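# Stack the on-edge magnet blocks flat in one pile

## Task

Find the row of magnet blocks standing on their edges, and lay every one of them flat, one on top of another, as a single tidy stack on the bench that holds only those blocks. Then open the gripper(s) and move the arms away from the stack.

## Robot and tools

Robot: two arms, left_arm and right_arm, each ending in a two-finger gripper with a wrist camera (cam_left_wrist, cam_right_wrist, each 504x504 pixels). Nothing may be pushed or dropped off the table, and the arms must never collide with or press hard against each other.

Frame: every pose is written in a single scene frame. Its origin sits on the table surface midway between the arms; +z is up, +x extends outward over the table, and left_arm is on the +y side. The arm names do not tell you which side of an image something is on. Positions are in metres; orientations are quaternions written w first (qw, qx, qy, qz). On each gripper, the fingers point along its own +z and close along its own y. The reported hand position is the spot between the finger pads, roughly 1 cm short of the fingertips; it may be a little wrong, more so at long reach, and motions often finish a centimetre or more off, usually low.

Row format (used by both execute_actions and move): always 16 plain numbers. First left_arm: x, y, z, qw, qx, qy, qz, opening; then the same eight for right_arm. Each row is an absolute pose for each gripper in the scene frame, not an offset. Opening runs from -1 (closed) to +1 (fully open, 0.094 m). A call is rejected if any target lies more than 0.6 m from that arm's last reported position along any of the gripper's axes. To hold an arm still, resend its full pose from the result just before it stopped moving, plus the wanted opening; to keep an orientation fixed, repeat the same quaternion rather than copying the drifted one from results.

execute_actions: argument "actions" is a list with zero or one item, plus optional "pictures" (true/false). An empty list just reports the state. An action is {"rows": [...], "steps": n} with 1 to 15 rows and up to 15 steps of 1/30 s; each row lasts one step and the final row repeats to fill the remaining steps (default 15). A wait is {"steps": n} up to 300, counted from the previous result, so thinking time is included. Each step, the controller limits the command to within 70 mm and 16 degrees of the measured pose, favouring position over orientation. After an action, an arm goes only as far as its last clipped pose, so long distances need several actions; check the reported pose and continue.

move: argument "target" is one 16-number row as above (absolute poses). Optional "speed" in m/s, 0.002 to 0.5, default 0.25; rotation is capped at twice that in rad/s. Both grippers travel in straight lines that finish together, taking 0.5 to 10 s; anything longer is cut off at 10 s. Grippers rotate the short way. Openings are applied when the move begins. Paths do not avoid obstacles or the other arm, and a gripper may lag, wander, or overshoot the speed, especially near full reach. Faster contact hits harder, and aiming further past a contact pushes harder, so approach blocks slowly and aim just at them.

wait: argument "seconds" from 0 to 10; the robot gets no new command meanwhile, though fingers still finish opening or closing.

zoom_image: arguments "camera" (cam_left_wrist or cam_right_wrist) and "region" [x0, y0, x1, y1] in image pixels, origin at top left, at most 504 by 504; gives a sharper look at the latest image.

finished_scene: argument "scene", the number of the current scene; irreversible, and the result reports success. Call it only once the stack is built, released and the arms have backed away, and the stack is stable. Answering without any tool call also ends things.

Reading results: the state line lists each gripper's position and quaternion, left | right. grip_measured gives finger opening on the command scale (each gripper reads up to about 1 mm off, consistently); the final Joint positions number is the opening in metres. To grip, command roughly 0.03 below grip_measured for a firm hold, less for a gentler one; very thin parts get less force. A move result adds a "move:" line: done, off_target, moving, held or fault, plus limits. limits=paced means a pose was clipped; limits=held means a safety check blocked some steps, after which the arm may lurch fast. HELD marks steps that were not sent; "pose unreachable" names an arm whose command the clearance check altered. A "Hand target" line shows where each arm is currently being driven. Joint torques include constant offsets and noise. Joint limits (rad): waist -2.618 to 3.054, shoulder 0 to 3.142, elbow 0 to 3.142, wrist pitch -1.571 to 1.571, wrist yaw -1.571 to 1.571, wrist roll -2.094 to 2.094.

Cautions: holding loads heats motors; MOTOR HOT appears at 75 °C, a 10 s stop at 90 °C, and at 100 °C the arm drops everything (OVER-TEMPERATURE FAULT). Release blocks rather than holding them idle. Occasional disturbances may tug a held block or shove a loose one, so grip firmly enough and recheck after. Magnets may snap blocks together; lower each block gently onto the previous one and align it before opening. Avoid drops, slams and hard pushes.

Each tool is called as a command line: name --argument value for each argument, lists and objects as JSON in quotes; but a table of rows of numbers goes row by row, as --pt "numbers of a row", without its own name.

## Session

I'll start by looking at the current state of the scene.

execute_actions --actions '[]'

Scene clock: 0.00 s of 6200.00 s.
left_arm: end_effector_position=(+0.1908, +0.0440, +0.1375) grip_measured=+1.000 end_effector_quat_wxyz=(+0.404, +0.380, +0.819, +0.149) | right_arm: end_effector_position=(+0.3310, -0.0542, +0.2965) grip_measured=+1.000 end_effector_quat_wxyz=(+0.604, -0.105, +0.672, +0.415)
Joint positions: left_arm=[-1.406  1.106  0.713 -0.853 -0.845 -0.36   0.094] | right_arm=[ 0.59   1.245  0.637  0.683 -0.125  0.456  0.094]
Joint velocities: left_arm=[-0.027 -0.037  0.002 -0.066  0.037 -0.022  0.   ] | right_arm=[-0.017 -0.007 -0.007  0.037 -0.007 -0.007  0.   ]
Joint torques (N m, as the arm reports them, + toward a larger angle): no reading
Hand target (left_arm): +0.194, +0.041, +0.146; +0.418, +0.369, +0.818, +0.143
Hand target (right_arm): +0.330, -0.055, +0.312; +0.617, -0.106, +0.657, +0.420

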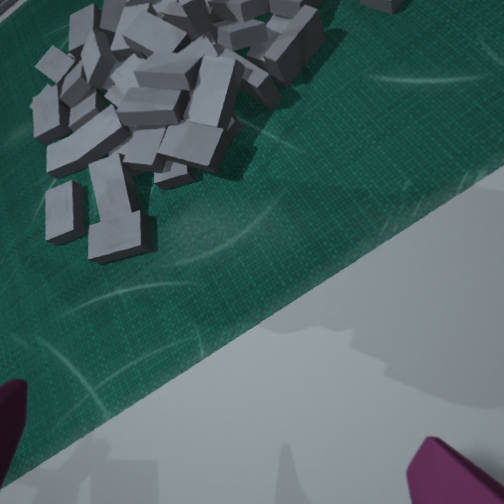

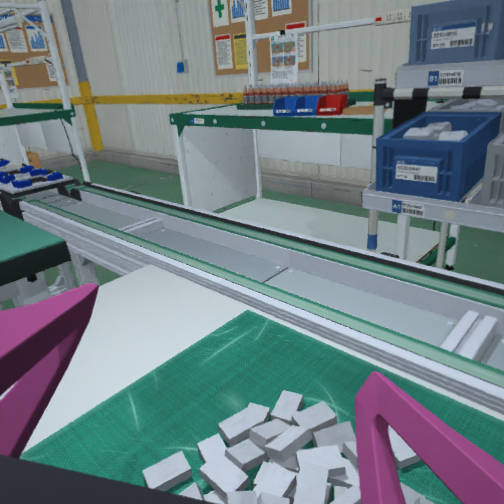

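move --target '[0.25,0.25,0.30,0.259,0,0.966,0,1, 0.25,-0.25,0.30,0.259,0,0.966,0,1]' --speed 0.25

Scene clock: 30.20 s of 6200.00 s.
left_arm: end_effector_position=(+0.2452, +0.2509, +0.2898) grip_measured=+1.000 end_effector_quat_wxyz=(+0.239, -0.002, +0.971, +0.001) | right_arm: end_effector_position=(+0.2451, -0.2483, +0.2917) grip_measured=+1.000 end_effector_quat_wxyz=(+0.248, -0.004, +0.969, +0.004)
Joint positions: left_arm=[ 0.137  1.148  1.548 -1.492  0.074  0.144  0.094] | right_arm=[ 0.383  1.218  1.588 -1.475  0.191  0.372  0.094]
Joint velocities: left_arm=[ 0.007  0.012  0.022 -0.007 -0.022  0.022  0.   ] | right_arm=[ 0.022 -0.007 -0.017 -0.007 -0.051 -0.037  0.   ]
Joint torques (N m, as the arm reports them, + toward a larger angle): left_arm=[ 0.99 -0.33  8.12  0.94  0.16  0.04] | right_arm=[-0.88 -1.27  9.01  0.88  0.23 -0.06]
Hand target (left_arm): +0.248, +0.252, +0.297; +0.249, -0.003, +0.969, -0.001
Hand target (right_arm): +0.250, -0.251, +0.300; +0.258, +0.001, +0.966, +0.001
Off the commanded pose (left_arm): 0.011 m, 2 deg.
Off the commanded pose (right_arm): 0.010 m, 1 deg.
After step 90, 24.00 s passed at rest.
move: off_target (left_arm)

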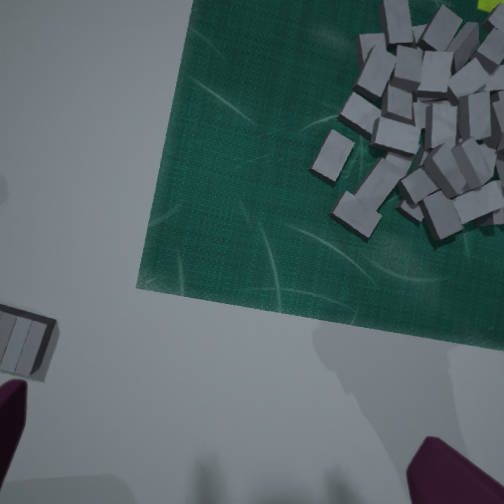

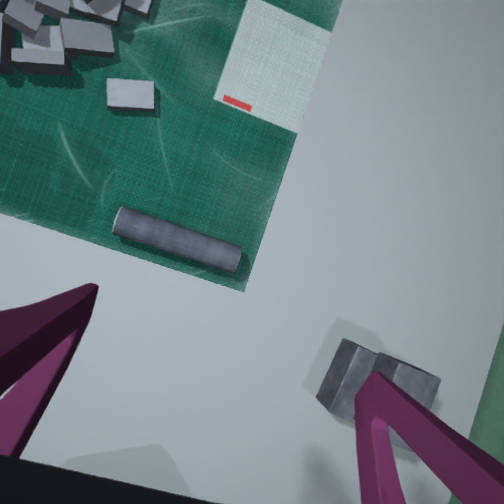

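zoom_image --camera "cam_left_wrist" --region '[0, 260, 160, 420]'

zoom_image --camera "cam_right_wrist" --region '[280, 300, 504, 504]'

Region (0, 260, 160, 420) of cam_left_wrist's 504x504 image, scaled by 3.150, with more detail than that image has.

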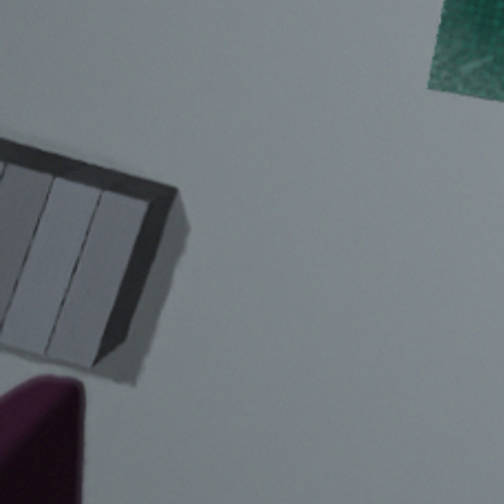

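Region (280, 300, 504, 504) of cam_right_wrist's 504x504 image, scaled by 2.250, with more detail than that image has; it fills the top 459 rows of this view, and the rest is white.

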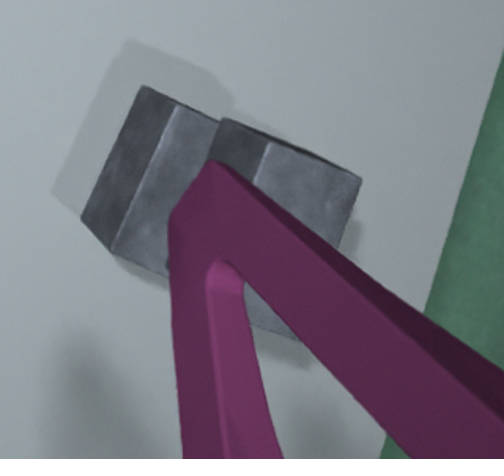

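move --target '[0.20,0.42,0.30,0.13,0,0.991,0,1, 0.18,-0.30,0.30,0.13,0,0.991,0,1]' --speed 0.25

Scene clock: 53.90 s of 6200.00 s.
left_arm: end_effector_position=(+0.1970, +0.4185, +0.2886) grip_measured=+1.000 end_effector_quat_wxyz=(+0.180, -0.015, +0.980, +0.077) | right_arm: end_effector_position=(+0.1856, -0.2981, +0.2993) grip_measured=+1.000 end_effector_quat_wxyz=(+0.261, -0.003, +0.965, +0.020)
Joint positions: left_arm=[ 0.925  1.379  1.734 -1.582  0.197  0.888  0.094] | right_arm=[ 0.111  0.979  1.511 -1.573  0.038  0.136  0.094]
Joint velocities: left_arm=[-0.017  0.002  0.012  0.022  0.007  0.022  0.   ] | right_arm=[-0.002  0.007  0.002 -0.022  0.051 -0.051  0.   ]
Joint torques (N m, as the arm reports them, + toward a larger angle): left_arm=[ 0.67 -3.07  8.36  0.76  0.27  0.  ] | right_arm=[-0.8  -1.52  4.85  0.97 -0.02 -0.06]
Hand target (left_arm): +0.199, +0.419, +0.299; +0.195, -0.012, +0.977, +0.085
Hand target (right_arm): +0.181, -0.299, +0.298; +0.264, -0.002, +0.964, +0.021
Off the commanded pose (left_arm): 0.012 m, 11 deg.
Off the commanded pose (right_arm): 0.006 m, 16 deg.
joint sent to its limit (left arm) — the command would take joint 4 (wrist pitch) past its lower limit, so that joint was sent only as far as its limit.
joint sent to its limit (right arm) — the command would take joint 4 (wrist pitch) past its lower limit, so that joint was sent only as far as its limit.
After step 90, 19.33 s passed at rest.
move: off_target (left_arm, right_arm)

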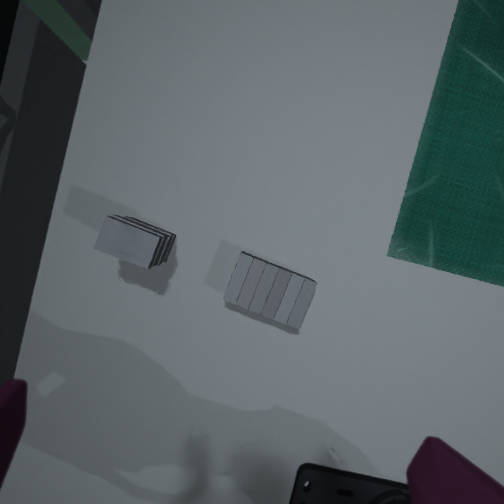

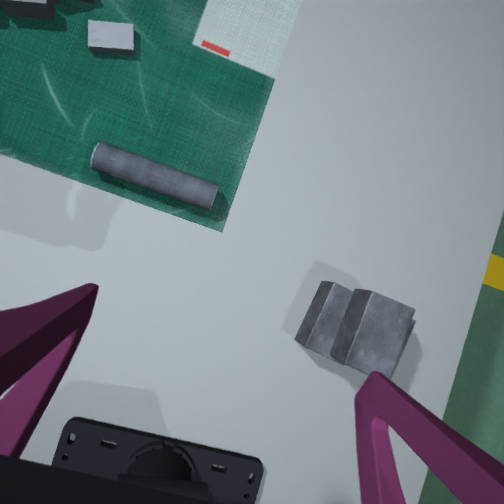

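zoom_image --camera "cam_left_wrist" --region '[60, 170, 340, 370]'

Region (60, 170, 340, 370) of cam_left_wrist's 504x504 image, scaled by 1.800, with more detail than that image has; it fills the top 360 rows of this view, and the rest is white.

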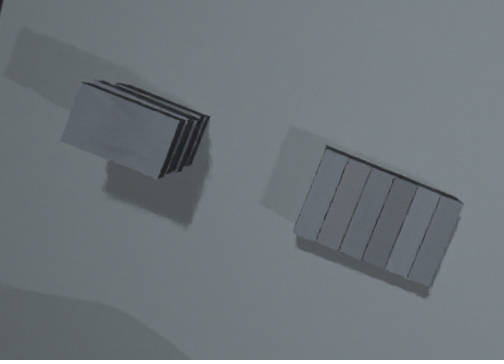

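move --target '[0.236,0.44,0.16,0,-0.7071,0.7071,0,1, 0.1856,-0.2981,0.2993,0.261,-0.003,0.965,0.020,1]' --speed 0.25

Scene clock: 177.60 s of 6200.00 s.
left_arm: end_effector_position=(+0.2304, +0.4384, +0.1589) grip_measured=+1.000 end_effector_quat_wxyz=(+0.010, +0.705, -0.709, -0.004) | right_arm: end_effector_position=(+0.1856, -0.2979, +0.2993) grip_measured=+1.000 end_effector_quat_wxyz=(+0.261, -0.004, +0.965, +0.020)
Joint positions: left_arm=[ 0.751  1.705  1.572 -1.458 -0.009 -0.787  0.094] | right_arm=[ 0.111  0.979  1.511 -1.573  0.037  0.134  0.094]
Joint velocities: left_arm=[-0.002  0.012  0.002 -0.095  0.007 -0.11   0.   ] | right_arm=[ 0.002  0.012  0.012 -0.007 -0.007  0.037  0.   ]
Joint torques (N m, as the arm reports them, + toward a larger angle): left_arm=[-0.84 -6.38  6.46  0.37  0.02 -0.09] | right_arm=[-0.25  0.05  5.85  0.98  0.01 -0.02]
Hand target (left_arm): +0.236, +0.440, +0.161; -0.002, +0.706, -0.708, -0.003
Hand target (right_arm): +0.186, -0.298, +0.299; +0.261, -0.003, +0.965, +0.020
Off the commanded pose (left_arm): 0.006 m, 1 deg.
Off the commanded pose (right_arm): 0.000 m, 0 deg.
After step 90, 117.00 s passed at rest.
move: done

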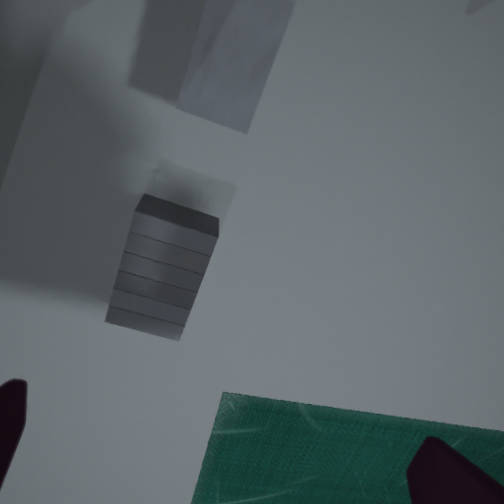

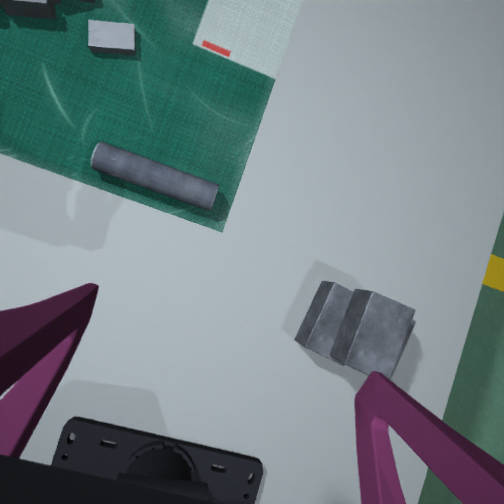

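move --target '[0.236,0.44,0.09,0,-0.7071,0.7071,0,1, 0.1856,-0.2981,0.2993,0.261,-0.003,0.965,0.020,1]' --speed 0.2

Scene clock: 245.50 s of 6200.00 s.
left_arm: end_effector_position=(+0.2319, +0.4383, +0.0900) grip_measured=+1.000 end_effector_quat_wxyz=(+0.009, +0.707, -0.708, -0.001) | right_arm: end_effector_position=(+0.1856, -0.2979, +0.2993) grip_measured=+1.000 end_effector_quat_wxyz=(+0.261, -0.004, +0.965, +0.020)
Joint positions: left_arm=[ 0.751  1.715  1.309 -1.184 -0.002 -0.79   0.094] | right_arm=[ 0.111  0.979  1.511 -1.573  0.037  0.134  0.094]
Joint velocities: left_arm=[-0.017  0.012 -0.012  0.007  0.037  0.007  0.   ] | right_arm=[-0.007 -0.002 -0.002  0.007 -0.022 -0.066  0.   ]
Joint torques (N m, as the arm reports them, + toward a larger angle): left_arm=[-0.4  -6.36  5.83  0.36  0.02 -0.07] | right_arm=[-0.16  0.12  5.87  1.    0.02 -0.02]
Hand target (left_arm): +0.236, +0.440, +0.090; +0.000, +0.707, -0.707, -0.000
Hand target (right_arm): +0.186, -0.298, +0.299; +0.261, -0.003, +0.965, +0.020
Off the commanded pose (left_arm): 0.004 m, 1 deg.
Off the commanded pose (right_arm): 0.000 m, 0 deg.
After step 90, 63.83 s passed at rest.
move: done

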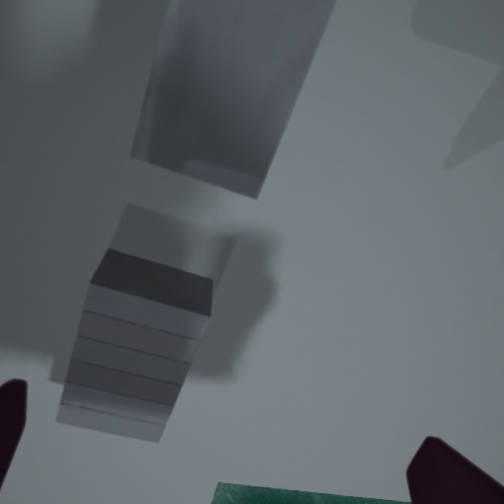

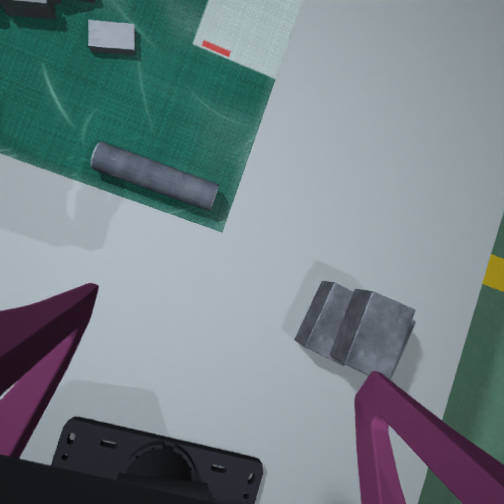

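zoom_image --camera "cam_left_wrist" --region '[30, 230, 250, 450]'

Region (30, 230, 250, 450) of cam_left_wrist's 504x504 image, scaled by 2.291, with more detail than that image has.

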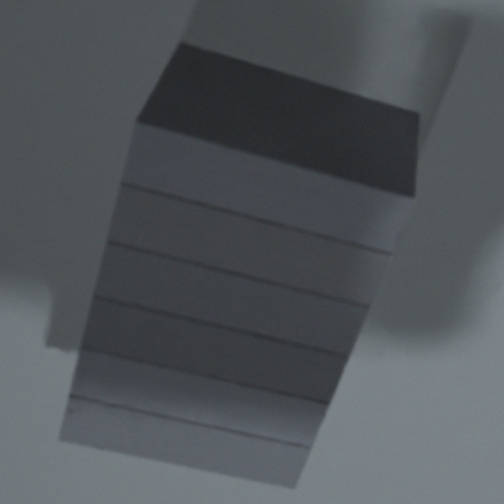

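zoom_image --camera "cam_right_wrist" --region '[0, 250, 504, 504]'

Region (0, 250, 504, 504) of cam_right_wrist's 504x504 image, scaled by 1.000; it fills the top 254 rows of this view, and the rest is white.

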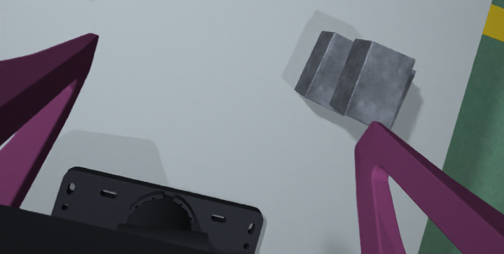

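move --target '[0.25,0.45,0.17,0,-0.7071,0.7071,0,1, 0.15,0.12,0.10,0.5026,-0.4851,0.5781,0.4217,1]' --speed 0.25

Scene clock: 369.43 s of 6200.00 s.
left_arm: end_effector_position=(+0.2450, +0.4511, +0.1636) grip_measured=+1.000 end_effector_quat_wxyz=(+0.005, +0.709, -0.705, -0.001) | right_arm: end_effector_position=(+0.1464, +0.1091, +0.0908) grip_measured=+1.000 end_effector_quat_wxyz=(+0.487, -0.490, +0.595, +0.411)
Joint positions: left_arm=[ 0.751  1.773  1.671 -1.479 -0.002 -0.797  0.094] | right_arm=[ 1.13   1.903  0.512  1.198 -0.215 -0.03   0.094]
Joint velocities: left_arm=[-0.002 -0.017 -0.007 -0.022  0.007 -0.066  0.   ] | right_arm=[-0.032  0.002 -0.007  0.037 -0.066  0.066  0.   ]
Joint torques (N m, as the arm reports them, + toward a larger angle): left_arm=[-1.09 -6.68  8.34  0.12  0.02 -0.09] | right_arm=[-0.14 -5.96  7.21  1.86 -0.13 -0.04]
Hand target (left_arm): +0.250, +0.450, +0.170; -0.001, +0.707, -0.707, +0.000
Hand target (right_arm): +0.149, +0.117, +0.103; +0.502, -0.486, +0.579, +0.421
Off the commanded pose (left_arm): 0.008 m, 1 deg.
Off the commanded pose (right_arm): 0.015 m, 3 deg.
After step 90, 117.00 s passed at rest.
move: off_target (right_arm)

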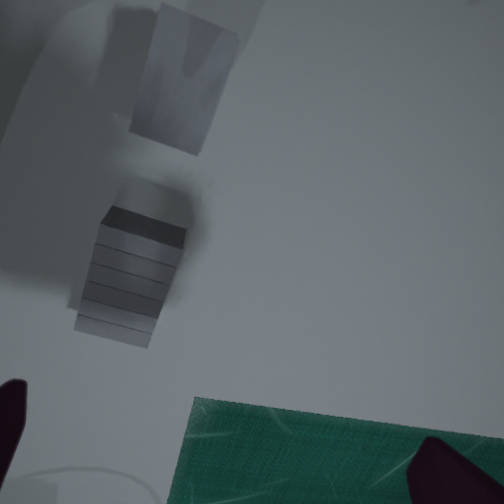

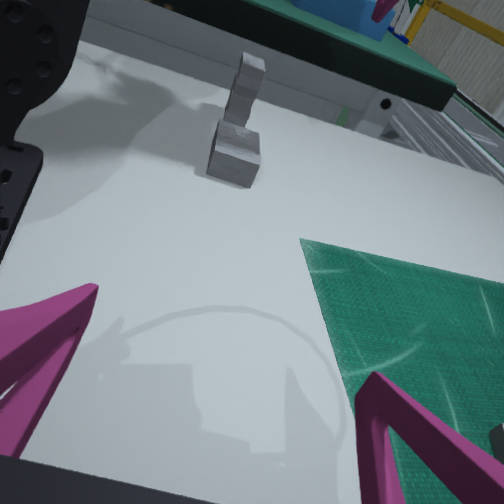

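move --target '[0.25,0.45,0.17,0,-0.7071,0.7071,0,1, 0.167,0.22,0.10,0.5026,-0.4851,0.5781,0.4217,0.4]' --speed 0.2

Scene clock: 376.43 s of 6200.00 s.
left_arm: end_effector_position=(+0.2447, +0.4508, +0.1636) grip_measured=+1.000 end_effector_quat_wxyz=(+0.006, +0.709, -0.705, -0.001) | right_arm: end_effector_position=(+0.1673, +0.2128, +0.0931) grip_measured=+0.401 end_effector_quat_wxyz=(+0.497, -0.490, +0.584, +0.415)
Joint positions: left_arm=[ 0.751  1.773  1.671 -1.481 -0.002 -0.797  0.094] | right_arm=[ 1.183  2.155  0.963  1.028 -0.167 -0.03   0.066]
Joint velocities: left_arm=[ 0.002 -0.017 -0.022  0.007  0.007 -0.007  0.   ] | right_arm=[-0.012 -0.002 -0.012  0.037  0.051  0.051 -0.001]
Joint torques (N m, as the arm reports them, + toward a larger angle): left_arm=[-1.12 -6.55  8.42  0.07  0.02 -0.1 ] | right_arm=[ 0.59 -9.18  8.17  1.62  0.06  0.05]
Hand target (left_arm): +0.250, +0.450, +0.170; -0.000, +0.707, -0.707, +0.000
Hand target (right_arm): +0.166, +0.220, +0.101; +0.503, -0.485, +0.578, +0.422
Off the commanded pose (left_arm): 0.008 m, 1 deg.
Off the commanded pose (right_arm): 0.010 m, 1 deg.
After step 90, 2.87 s passed at rest.
move: done

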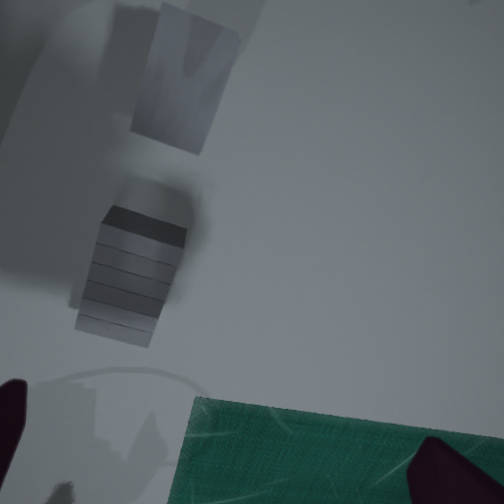

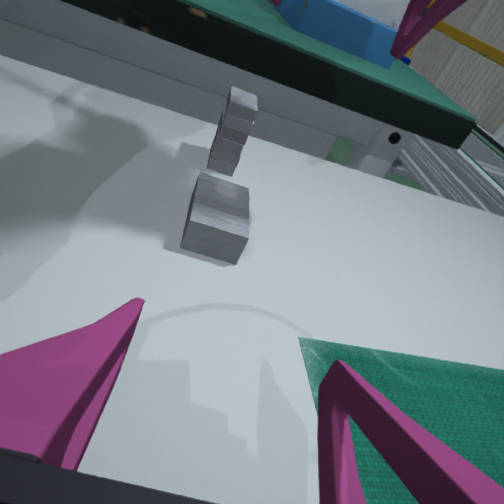

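zoom_image --camera "cam_right_wrist" --region '[0, 200, 400, 504]'

zoom_image --camera "cam_right_wrist" --region '[150, 70, 310, 290]'

Region (0, 200, 400, 504) of cam_right_wrist's 504x504 image, scaled by 1.260, with more detail than that image has; it fills the top 383 rows of this view, and the rest is white.

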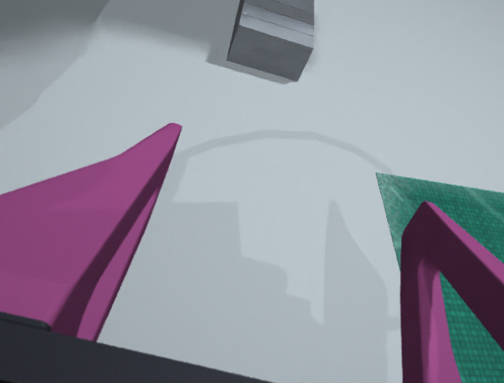

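Region (150, 70, 310, 290) of cam_right_wrist's 504x504 image, scaled by 2.291, with more detail than that image has; it fills the left 367 columns of this view, and the rest is white.

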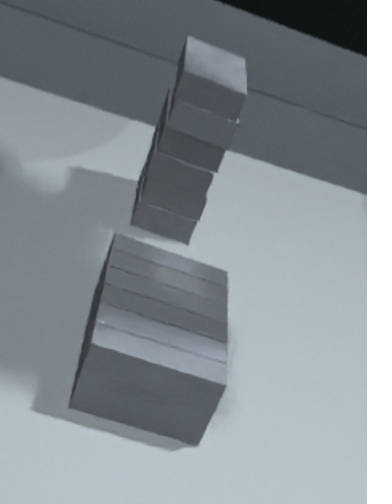

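move --target '[0.25,0.45,0.17,0,-0.7071,0.7071,0,1, 0.185,0.303,0.04,0.5026,-0.4851,0.5781,0.4217,0.4]' --speed 0.15

Scene clock: 439.70 s of 6200.00 s.
left_arm: end_effector_position=(+0.2447, +0.4508, +0.1636) grip_measured=+1.000 end_effector_quat_wxyz=(+0.006, +0.709, -0.705, -0.001) | right_arm: end_effector_position=(+0.1872, +0.2969, +0.0362) grip_measured=+0.401 end_effector_quat_wxyz=(+0.500, -0.488, +0.581, +0.418)
Joint positions: left_arm=[ 0.751  1.773  1.671 -1.481 -0.002 -0.797  0.094] | right_arm=[ 1.204  2.538  1.415  0.97  -0.147 -0.026  0.066]
Joint velocities: left_arm=[-0.007 -0.002  0.002  0.037  0.051 -0.007  0.   ] | right_arm=[-0.012 -0.012  0.022 -0.007 -0.081 -0.022 -0.   ]
Joint torques (N m, as the arm reports them, + toward a larger angle): left_arm=[-1.09 -6.55  8.45  0.09  0.02 -0.08] | right_arm=[  0.78 -11.62   8.61   1.56   0.09   0.07]
Hand target (left_arm): +0.250, +0.450, +0.170; -0.000, +0.707, -0.707, +0.000
Hand target (right_arm): +0.184, +0.304, +0.041; +0.503, -0.485, +0.578, +0.422
Off the commanded pose (left_arm): 0.008 m, 1 deg.
Off the commanded pose (right_arm): 0.008 m, 1 deg.
After step 90, 59.17 s passed at rest.
move: done

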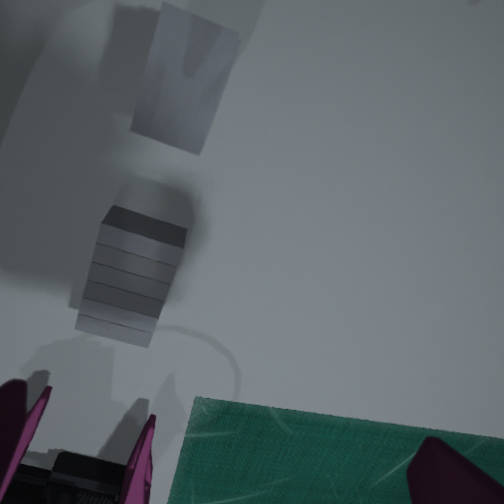

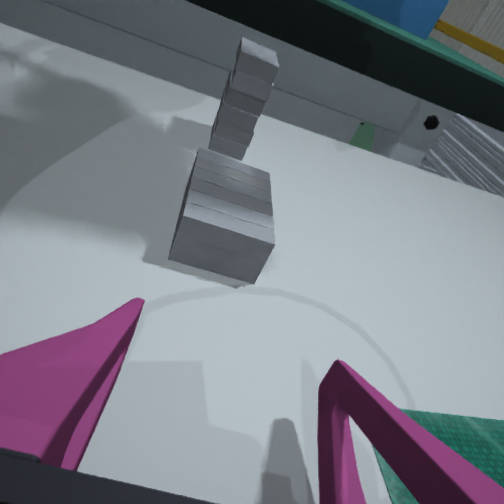

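zoom_image --camera "cam_left_wrist" --region '[0, 300, 220, 504]'

Region (0, 300, 220, 504) of cam_left_wrist's 504x504 image, scaled by 2.291, with more detail than that image has; it fills the top 467 rows of this view, and the rest is white.

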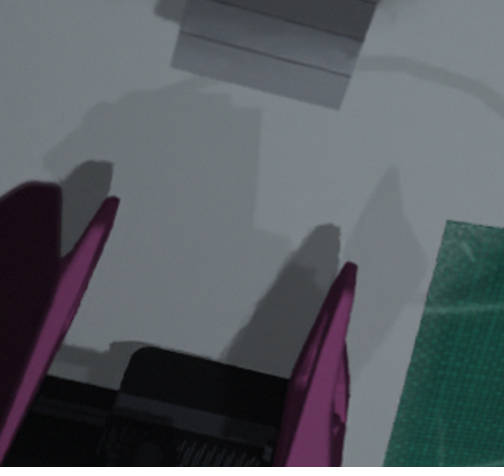

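move --target '[0.25,0.45,0.17,0,-0.7071,0.7071,0,1, 0.193,0.345,0.042,0.4914,-0.5001,0.5653,0.4347,0.4]' --speed 0.08

Scene clock: 491.80 s of 6200.00 s.
left_arm: end_effector_position=(+0.2447, +0.4508, +0.1636) grip_measured=+1.000 end_effector_quat_wxyz=(+0.006, +0.709, -0.705, -0.001) | right_arm: end_effector_position=(+0.1939, +0.3400, +0.0383) grip_measured=+0.401 end_effector_quat_wxyz=(+0.492, -0.498, +0.570, +0.430)
Joint positions: left_arm=[ 0.751  1.773  1.671 -1.481 -0.002 -0.797  0.094] | right_arm=[ 1.204  2.654  1.686  0.82  -0.189 -0.028  0.066]
Joint velocities: left_arm=[ 0.002  0.002  0.007 -0.022 -0.007  0.051  0.   ] | right_arm=[ 0.007 -0.017 -0.002 -0.066 -0.066 -0.066 -0.001]
Joint torques (N m, as the arm reports them, + toward a larger angle): left_arm=[-1.14 -6.59  8.51  0.1   0.02 -0.06] | right_arm=[ -0.01 -12.72   9.17   1.49  -0.12   0.03]
Hand target (left_arm): +0.250, +0.450, +0.170; -0.000, +0.707, -0.707, +0.000
Hand target (right_arm): +0.193, +0.345, +0.043; +0.492, -0.500, +0.565, +0.435
Off the commanded pose (left_arm): 0.008 m, 1 deg.
Off the commanded pose (right_arm): 0.006 m, 1 deg.
After step 90, 48.13 s passed at rest.
move: done

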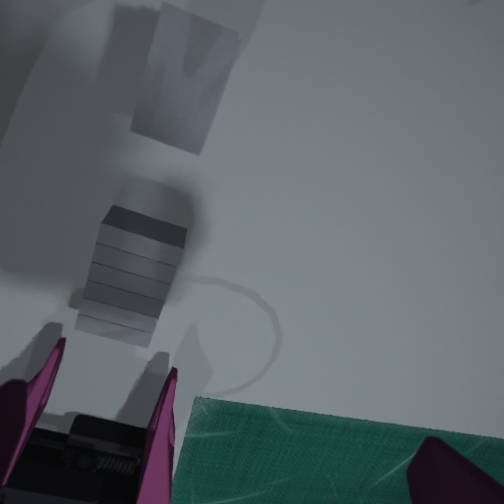

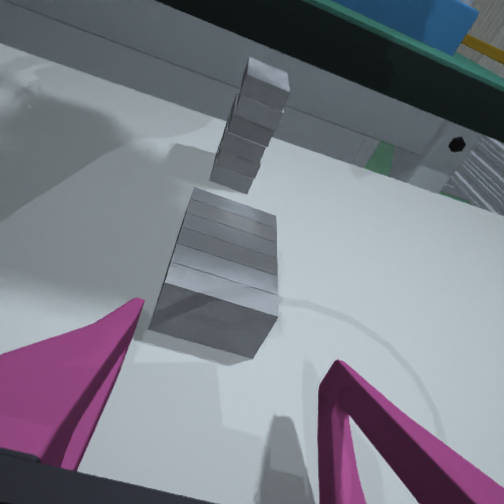

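move --target '[0.25,0.45,0.17,0,-0.7071,0.7071,0,1, 0.185,0.345,0.037,0.4799,-0.5147,0.5520,0.4475,0.4]' --speed 0.05

Scene clock: 515.17 s of 6200.00 s.
left_arm: end_effector_position=(+0.2447, +0.4508, +0.1636) grip_measured=+1.000 end_effector_quat_wxyz=(+0.006, +0.709, -0.705, -0.001) | right_arm: end_effector_position=(+0.1858, +0.3409, +0.0378) grip_measured=+0.401 end_effector_quat_wxyz=(+0.483, -0.511, +0.557, +0.442)
Joint positions: left_arm=[ 0.751  1.773  1.671 -1.481 -0.002 -0.798  0.094] | right_arm=[ 1.204  2.657  1.687  0.824 -0.235 -0.036  0.066]
Joint velocities: left_arm=[ 0.002 -0.002  0.002 -0.007 -0.022 -0.007  0.   ] | right_arm=[-0.007  0.007  0.002 -0.081 -0.037  0.022 -0.   ]
Joint torques (N m, as the arm reports them, + toward a larger angle): left_arm=[-1.13 -6.54  8.54  0.11  0.01 -0.08] | right_arm=[ -0.22 -11.97   9.22   1.52  -0.22   0.  ]
Hand target (left_arm): +0.250, +0.450, +0.170; -0.000, +0.707, -0.707, +0.000
Hand target (right_arm): +0.185, +0.345, +0.037; +0.480, -0.515, +0.552, +0.447
Off the commanded pose (left_arm): 0.008 m, 1 deg.
Off the commanded pose (right_arm): 0.004 m, 1 deg.
After step 90, 19.50 s passed at rest.
move: done

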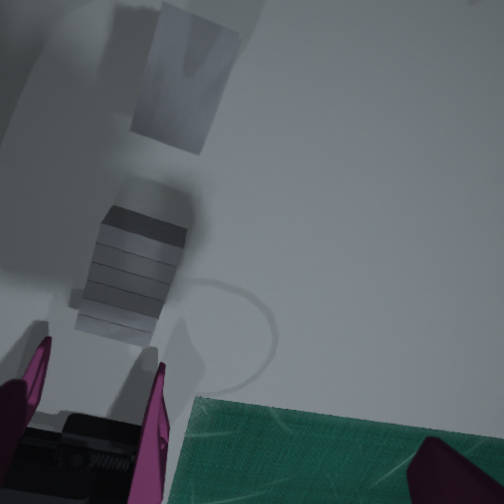

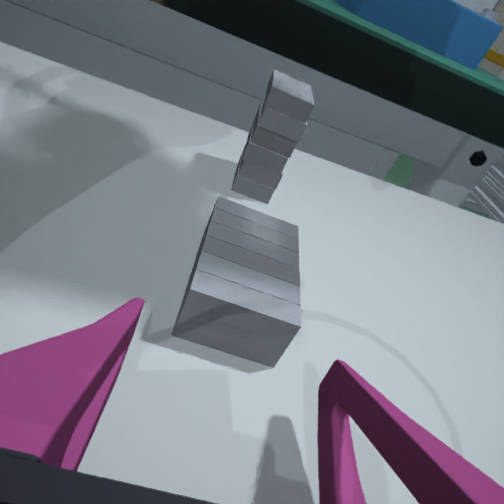

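move --target '[0.25,0.45,0.17,0,-0.7071,0.7071,0,1, 0.189,0.388,0.036,0.4799,-0.5147,0.5520,0.4475,0.4]' --speed 0.05

Scene clock: 542.07 s of 6200.00 s.
left_arm: end_effector_position=(+0.2447, +0.4508, +0.1636) grip_measured=+1.000 end_effector_quat_wxyz=(+0.006, +0.709, -0.705, -0.001) | right_arm: end_effector_position=(+0.1945, +0.3837, +0.0409) grip_measured=+0.401 end_effector_quat_wxyz=(+0.488, -0.510, +0.548, +0.448)
Joint positions: left_arm=[ 0.751  1.773  1.671 -1.481 -0.002 -0.798  0.094] | right_arm=[ 1.211  2.814  2.021  0.668 -0.237 -0.035  0.066]
Joint velocities: left_arm=[ 0.012 -0.007 -0.012 -0.007 -0.037  0.007  0.   ] | right_arm=[ 0.012 -0.012  0.012 -0.081  0.007 -0.022  0.001]
Joint torques (N m, as the arm reports them, + toward a larger angle): left_arm=[-1.16 -6.44  8.56  0.1   0.02 -0.08] | right_arm=[  0.8  -13.27   9.59   1.38  -0.03   0.03]
Hand target (left_arm): +0.250, +0.450, +0.170; -0.000, +0.707, -0.707, +0.000
Hand target (right_arm): +0.189, +0.388, +0.036; +0.480, -0.515, +0.552, +0.447
Off the commanded pose (left_arm): 0.008 m, 1 deg.
Off the commanded pose (right_arm): 0.009 m, 1 deg.
After step 90, 22.63 s passed at rest.
move: done

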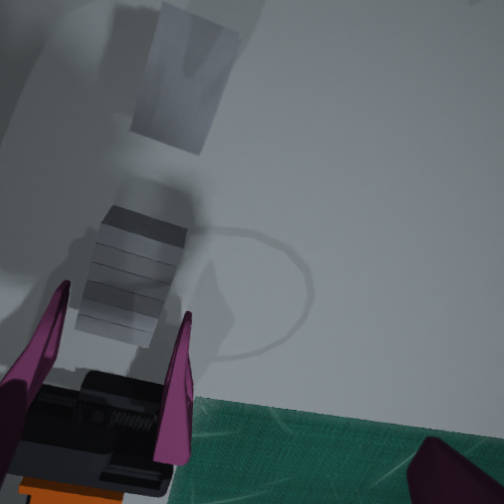

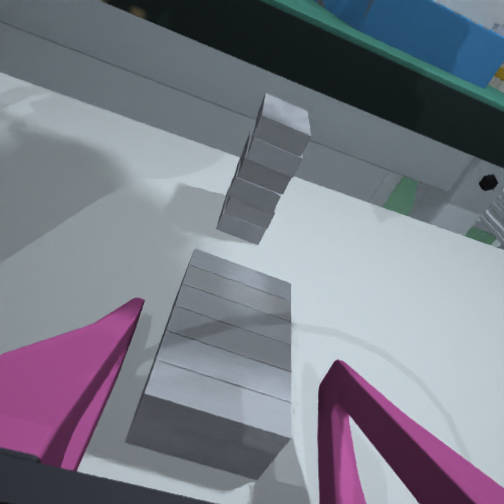

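move --target '[0.25,0.45,0.17,0,-0.7071,0.7071,0,1, 0.187,0.388,0.028,0.4799,-0.5147,0.5520,0.4475,0.4]' --speed 0.04

Scene clock: 549.97 s of 6200.00 s.
left_arm: end_effector_position=(+0.2447, +0.4508, +0.1636) grip_measured=+1.000 end_effector_quat_wxyz=(+0.006, +0.709, -0.705, -0.001) | right_arm: end_effector_position=(+0.1946, +0.3838, +0.0406) grip_measured=+0.401 end_effector_quat_wxyz=(+0.489, -0.507, +0.548, +0.451)
Joint positions: left_arm=[ 0.751  1.773  1.671 -1.481 -0.002 -0.798  0.094] | right_arm=[ 1.211  2.818  2.022  0.679 -0.237 -0.03   0.066]
Joint velocities: left_arm=[-0.002  0.002 -0.007  0.066  0.007 -0.007  0.   ] | right_arm=[-0.007  0.022 -0.007 -0.051 -0.066  0.022 -0.001]
Joint torques (N m, as the arm reports them, + toward a larger angle): left_arm=[-1.14 -6.6   8.52  0.1   0.02 -0.09] | right_arm=[  0.96 -12.42   9.16   1.37   0.04  -0.05]
Hand target (left_arm): +0.250, +0.450, +0.170; -0.000, +0.707, -0.707, +0.000
Hand target (right_arm): +0.187, +0.387, +0.028; +0.480, -0.515, +0.552, +0.447
Off the commanded pose (left_arm): 0.008 m, 1 deg.
Off the commanded pose (right_arm): 0.015 m, 2 deg.
After step 90, 4.20 s passed at rest.
move: off_target (right_arm)

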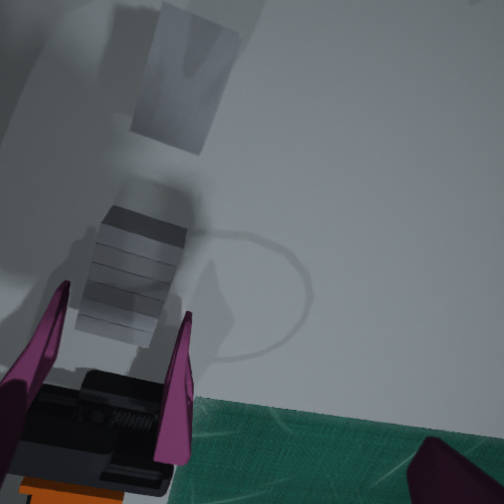

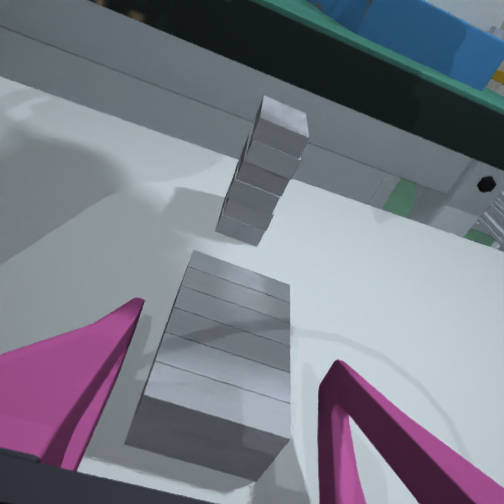

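move --target '[0.25,0.45,0.17,0,-0.7071,0.7071,0,1, 0.188,0.386,0.030,0.4453,-0.5411,0.5803,0.4152,0.4]' --speed 0.04

Scene clock: 566.47 s of 6200.00 s.
left_arm: end_effector_position=(+0.2447, +0.4508, +0.1636) grip_measured=+1.000 end_effector_quat_wxyz=(+0.006, +0.709, -0.705, -0.001) | right_arm: end_effector_position=(+0.1945, +0.3842, +0.0343) grip_measured=+0.401 end_effector_quat_wxyz=(+0.463, -0.528, +0.569, +0.428)
Joint positions: left_arm=[ 0.751  1.773  1.671 -1.481 -0.002 -0.798  0.094] | right_arm=[ 1.211  2.795  2.047  0.535 -0.236 -0.053  0.066]
Joint velocities: left_arm=[ 0.002  0.012  0.007 -0.11   0.007 -0.022  0.   ] | right_arm=[ 0.007  0.017  0.012 -0.022 -0.037 -0.051  0.001]
Joint torques (N m, as the arm reports them, + toward a larger angle): left_arm=[-1.1  -6.51  8.51  0.09  0.   -0.09] | right_arm=[  0.84 -15.17   8.55   0.98   0.08  -0.09]
Hand target (left_arm): +0.250, +0.450, +0.170; -0.000, +0.707, -0.707, +0.000
Hand target (right_arm): +0.188, +0.385, +0.030; -0.446, +0.540, -0.579, -0.416
Off the commanded pose (left_arm): 0.008 m, 1 deg.
Off the commanded pose (right_arm): 0.008 m, 3 deg.
After step 90, 11.40 s passed at rest.
move: off_target (right_arm)

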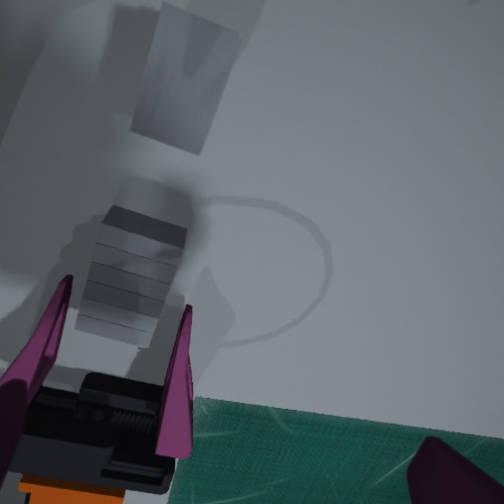

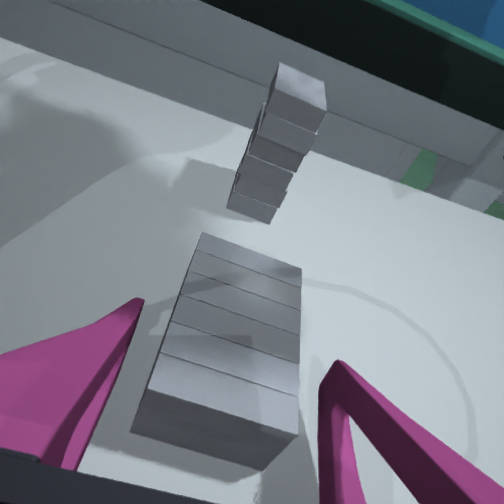

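move --target '[0.25,0.45,0.17,0,-0.7071,0.7071,0,1, 0.184,0.388,0.022,0.4361,-0.5481,0.5877,0.4066,0.4]' --speed 0.04

Scene clock: 574.17 s of 6200.00 s.
left_arm: end_effector_position=(+0.2447, +0.4508, +0.1636) grip_measured=+1.000 end_effector_quat_wxyz=(+0.006, +0.709, -0.705, -0.001) | right_arm: end_effector_position=(+0.1946, +0.3859, +0.0323) grip_measured=+0.401 end_effector_quat_wxyz=(+0.455, -0.533, +0.578, +0.418)
Joint positions: left_arm=[ 0.751  1.773  1.671 -1.481 -0.002 -0.798  0.094] | right_arm=[ 1.215  2.795  2.073  0.477 -0.225 -0.058  0.066]
Joint velocities: left_arm=[ 0.002 -0.027 -0.007  0.022 -0.081 -0.081  0.   ] | right_arm=[-0.012  0.002  0.012 -0.081  0.007 -0.037 -0.   ]
Joint torques (N m, as the arm reports them, + toward a larger angle): left_arm=[-1.15 -6.56  8.54  0.08  0.03 -0.09] | right_arm=[  1.3  -14.2    8.77   1.06   0.    -0.07]
Hand target (left_arm): +0.250, +0.450, +0.170; -0.000, +0.707, -0.707, +0.000
Hand target (right_arm): +0.184, +0.387, +0.022; -0.436, +0.547, -0.587, -0.407
Off the commanded pose (left_arm): 0.008 m, 1 deg.
Off the commanded pose (right_arm): 0.015 m, 3 deg.
After step 90, 3.40 s passed at rest.
move: off_target (right_arm)

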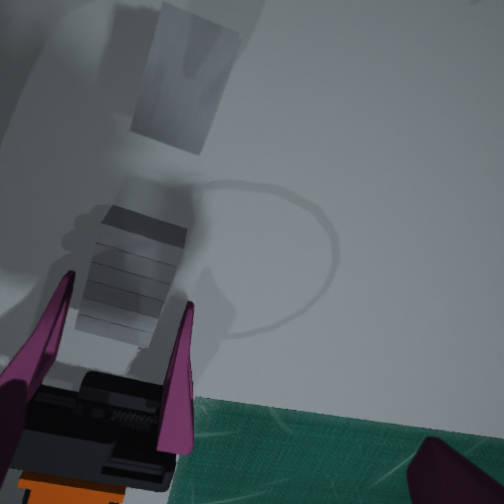

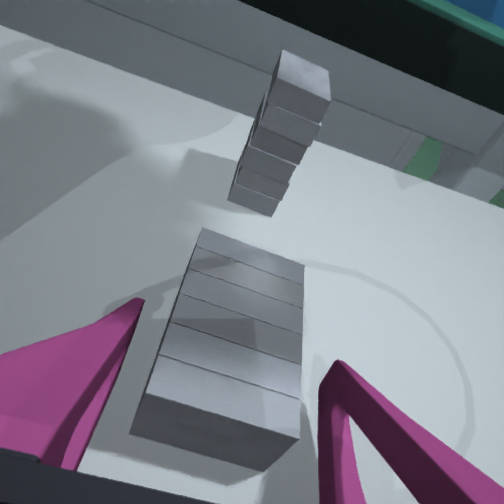

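execute_actions --actions '[]'

Scene clock: 587.20 s of 6200.00 s.
left_arm: end_effector_position=(+0.2447, +0.4508, +0.1636) grip_measured=+1.000 end_effector_quat_wxyz=(+0.006, +0.709, -0.705, -0.001) | right_arm: end_effector_position=(+0.1947, +0.3859, +0.0322) grip_measured=+0.401 end_effector_quat_wxyz=(+0.455, -0.533, +0.578, +0.417)
Joint positions: left_arm=[ 0.751  1.773  1.671 -1.481 -0.002 -0.798  0.094] | right_arm=[ 1.215  2.795  2.074  0.475 -0.224 -0.058  0.066]
Joint velocities: left_arm=[-0.002 -0.002 -0.007 -0.022 -0.051  0.037  0.   ] | right_arm=[ 0.002 -0.007 -0.002 -0.051 -0.066  0.007  0.001]
Joint torques (N m, as the arm reports them, + toward a larger angle): left_arm=[-1.14 -6.57  8.63  0.09  0.03 -0.08] | right_arm=[  1.29 -14.11   8.8    1.02   0.05  -0.07]
Hand target (left_arm): +0.250, +0.450, +0.170; -0.000, +0.707, -0.707, +0.000
Hand target (right_arm): +0.184, +0.387, +0.022; -0.437, +0.547, -0.587, -0.407
Off the commanded pose (left_arm): 0.008 m, 1 deg.
Off the commanded pose (right_arm): 0.015 m, 3 deg.
Steps of this call (steps 1 to 90: nothing new was sent; then 10.03 s passed at rest). Readings (end_effector_position):
1: left_arm (+0.2447, +0.4508, +0.1636) | right_arm (+0.1947, +0.3859, +0.0323)
2: left_arm (+0.2447, +0.4508, +0.1636) | right_arm (+0.1947, +0.3859, +0.0322)
4: left_arm (+0.2447, +0.4508, +0.1636) | right_arm (+0.1947, +0.3859, +0.0321)
8: left_arm (+0.2447, +0.4508, +0.1636) | right_arm (+0.1947, +0.3859, +0.0322)
90: the state above

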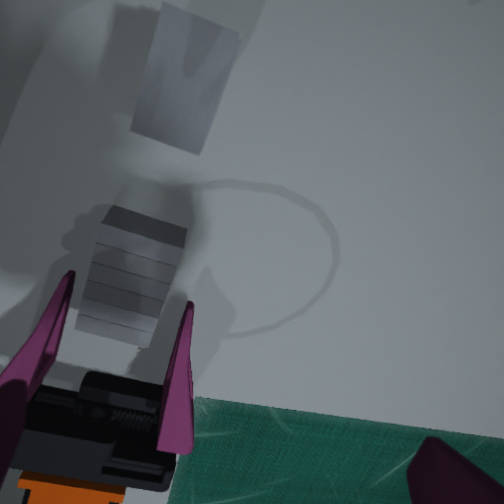

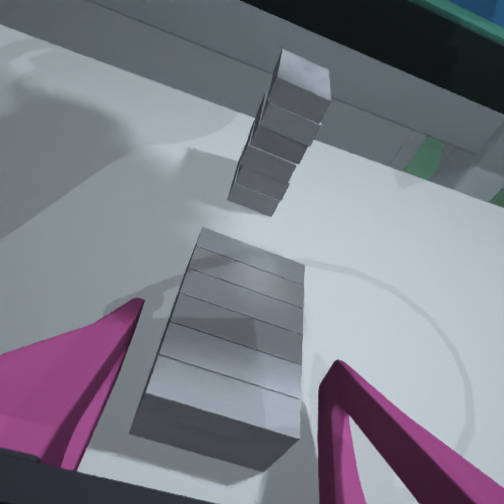

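move --target '[0.25,0.45,0.17,0,-0.7071,0.7071,0,1, 0.184,0.405,0.022,0.4090,-0.5654,0.6063,0.3814,0.4]' --speed 0.03

Scene clock: 609.50 s of 6200.00 s.
left_arm: end_effector_position=(+0.2447, +0.4508, +0.1636) grip_measured=+1.000 end_effector_quat_wxyz=(+0.006, +0.709, -0.705, -0.001) | right_arm: end_effector_position=(+0.1932, +0.4022, +0.0262) grip_measured=+0.401 end_effector_quat_wxyz=(+0.419, -0.558, +0.605, +0.383)
Joint positions: left_arm=[ 0.751  1.773  1.671 -1.481 -0.002 -0.798  0.094] | right_arm=[ 1.229  2.874  2.338  0.166 -0.199 -0.081  0.066]
Joint velocities: left_arm=[-0.007  0.012 -0.007 -0.051 -0.051  0.022  0.   ] | right_arm=[-0.007  0.007  0.027 -0.022 -0.007 -0.095 -0.001]
Joint torques (N m, as the arm reports them, + toward a larger angle): left_arm=[-1.08 -6.61  8.49  0.1   0.02 -0.07] | right_arm=[  0.99 -14.04  10.08   1.3   -0.03   0.  ]
Hand target (left_arm): +0.250, +0.450, +0.170; -0.000, +0.707, -0.707, +0.000
Hand target (right_arm): +0.184, +0.405, +0.022; -0.409, +0.565, -0.606, -0.382
Off the commanded pose (left_arm): 0.008 m, 1 deg.
Off the commanded pose (right_arm): 0.010 m, 2 deg.
After step 90, 16.67 s passed at rest.
move: done

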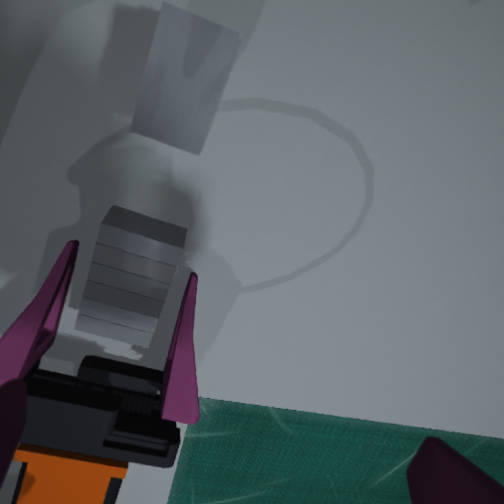

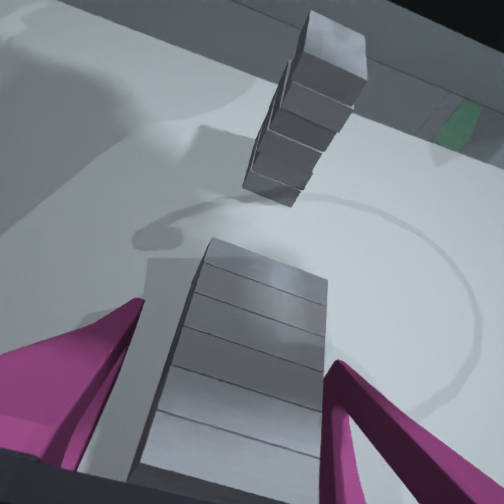

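execute_actions --actions '[{"rows": [[0.25,0.45,0.17,0,-0.7071,0.7071,0,1, 0.184,0.405,0.022,0.4090,-0.5654,0.6063,0.3814,0.15],[0.25,0.45,0.17,0,-0.7071,0.7071,0,1, 0.184,0.405,0.022,0.4090,-0.5654,0.6063,0.3814,0.15],[0.25,0.45,0.17,0,-0.7071,0.7071,0,1, 0.184,0.405,0.022,0.4090,-0.5654,0.6063,0.3814,0.15],[0.25,0.45,0.17,0,-0.7071,0.7071,0,1, 0.184,0.405,0.022,0.4090,-0.5654,0.6063,0.3814,0.15],[0.25,0.45,0.17,0,-0.7071,0.7071,0,1, 0.184,0.405,0.022,0.4090,-0.5654,0.6063,0.3814,0.15],[0.25,0.45,0.17,0,-0.7071,0.7071,0,1, 0.184,0.405,0.022,0.4090,-0.5654,0.6063,0.3814,0.15],[0.25,0.45,0.17,0,-0.7071,0.7071,0,1, 0.184,0.405,0.022,0.4090,-0.5654,0.6063,0.3814,0.15],[0.25,0.45,0.17,0,-0.7071,0.7071,0,1, 0.184,0.405,0.022,0.4090,-0.5654,0.6063,0.3814,-0.06]], "steps": 15}]'

Scene clock: 618.23 s of 6200.00 s.
left_arm: end_effector_position=(+0.2447, +0.4508, +0.1636) grip_measured=+1.000 end_effector_quat_wxyz=(+0.006, +0.709, -0.705, -0.001) | right_arm: end_effector_position=(+0.1921, +0.4025, +0.0260) grip_measured=-0.058 end_effector_quat_wxyz=(+0.419, -0.558, +0.605, +0.383)
Joint positions: left_arm=[ 0.751  1.773  1.671 -1.481 -0.002 -0.798  0.094] | right_arm=[ 1.231  2.874  2.34   0.163 -0.199 -0.081  0.044]
Joint velocities: left_arm=[ 0.002 -0.002 -0.022 -0.037 -0.007  0.022  0.   ] | right_arm=[ 0.002  0.012 -0.012 -0.007  0.066 -0.007  0.   ]
Joint torques (N m, as the arm reports them, + toward a larger angle): left_arm=[-1.2  -6.55  8.46  0.07  0.02 -0.08] | right_arm=[  0.81 -13.85  10.16   1.27  -0.06   0.  ]
Hand target (left_arm): +0.250, +0.450, +0.170; -0.000, +0.707, -0.707, +0.000
Hand target (right_arm): +0.184, +0.405, +0.022; -0.409, +0.565, -0.606, -0.382
Off the commanded pose (left_arm): 0.008 m, 1 deg.
Off the commanded pose (right_arm): 0.009 m, 1 deg.
Steps of this call (steps 1 to 90: nothing new was sent; then 5.23 s passed at rest; steps 91 to 105: all 15 steps of this action). Readings (end_effector_position):
91: left_arm (+0.2447, +0.4508, +0.1636) | right_arm (+0.1931, +0.4022, +0.0260)
92: left_arm (+0.2447, +0.4508, +0.1636) | right_arm (+0.1928, +0.4023, +0.0260)
94: left_arm (+0.2447, +0.4508, +0.1636) | right_arm (+0.1920, +0.4025, +0.0260)
98: left_arm (+0.2447, +0.4508, +0.1636) | right_arm (+0.1920, +0.4025, +0.0260)
105: the state above

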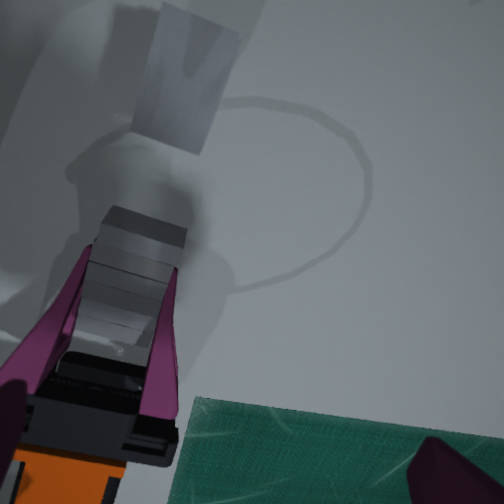

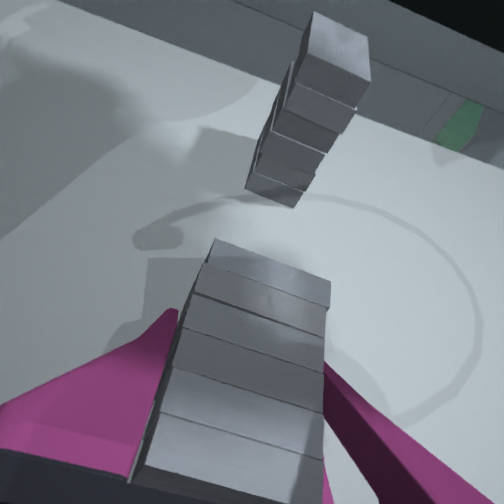

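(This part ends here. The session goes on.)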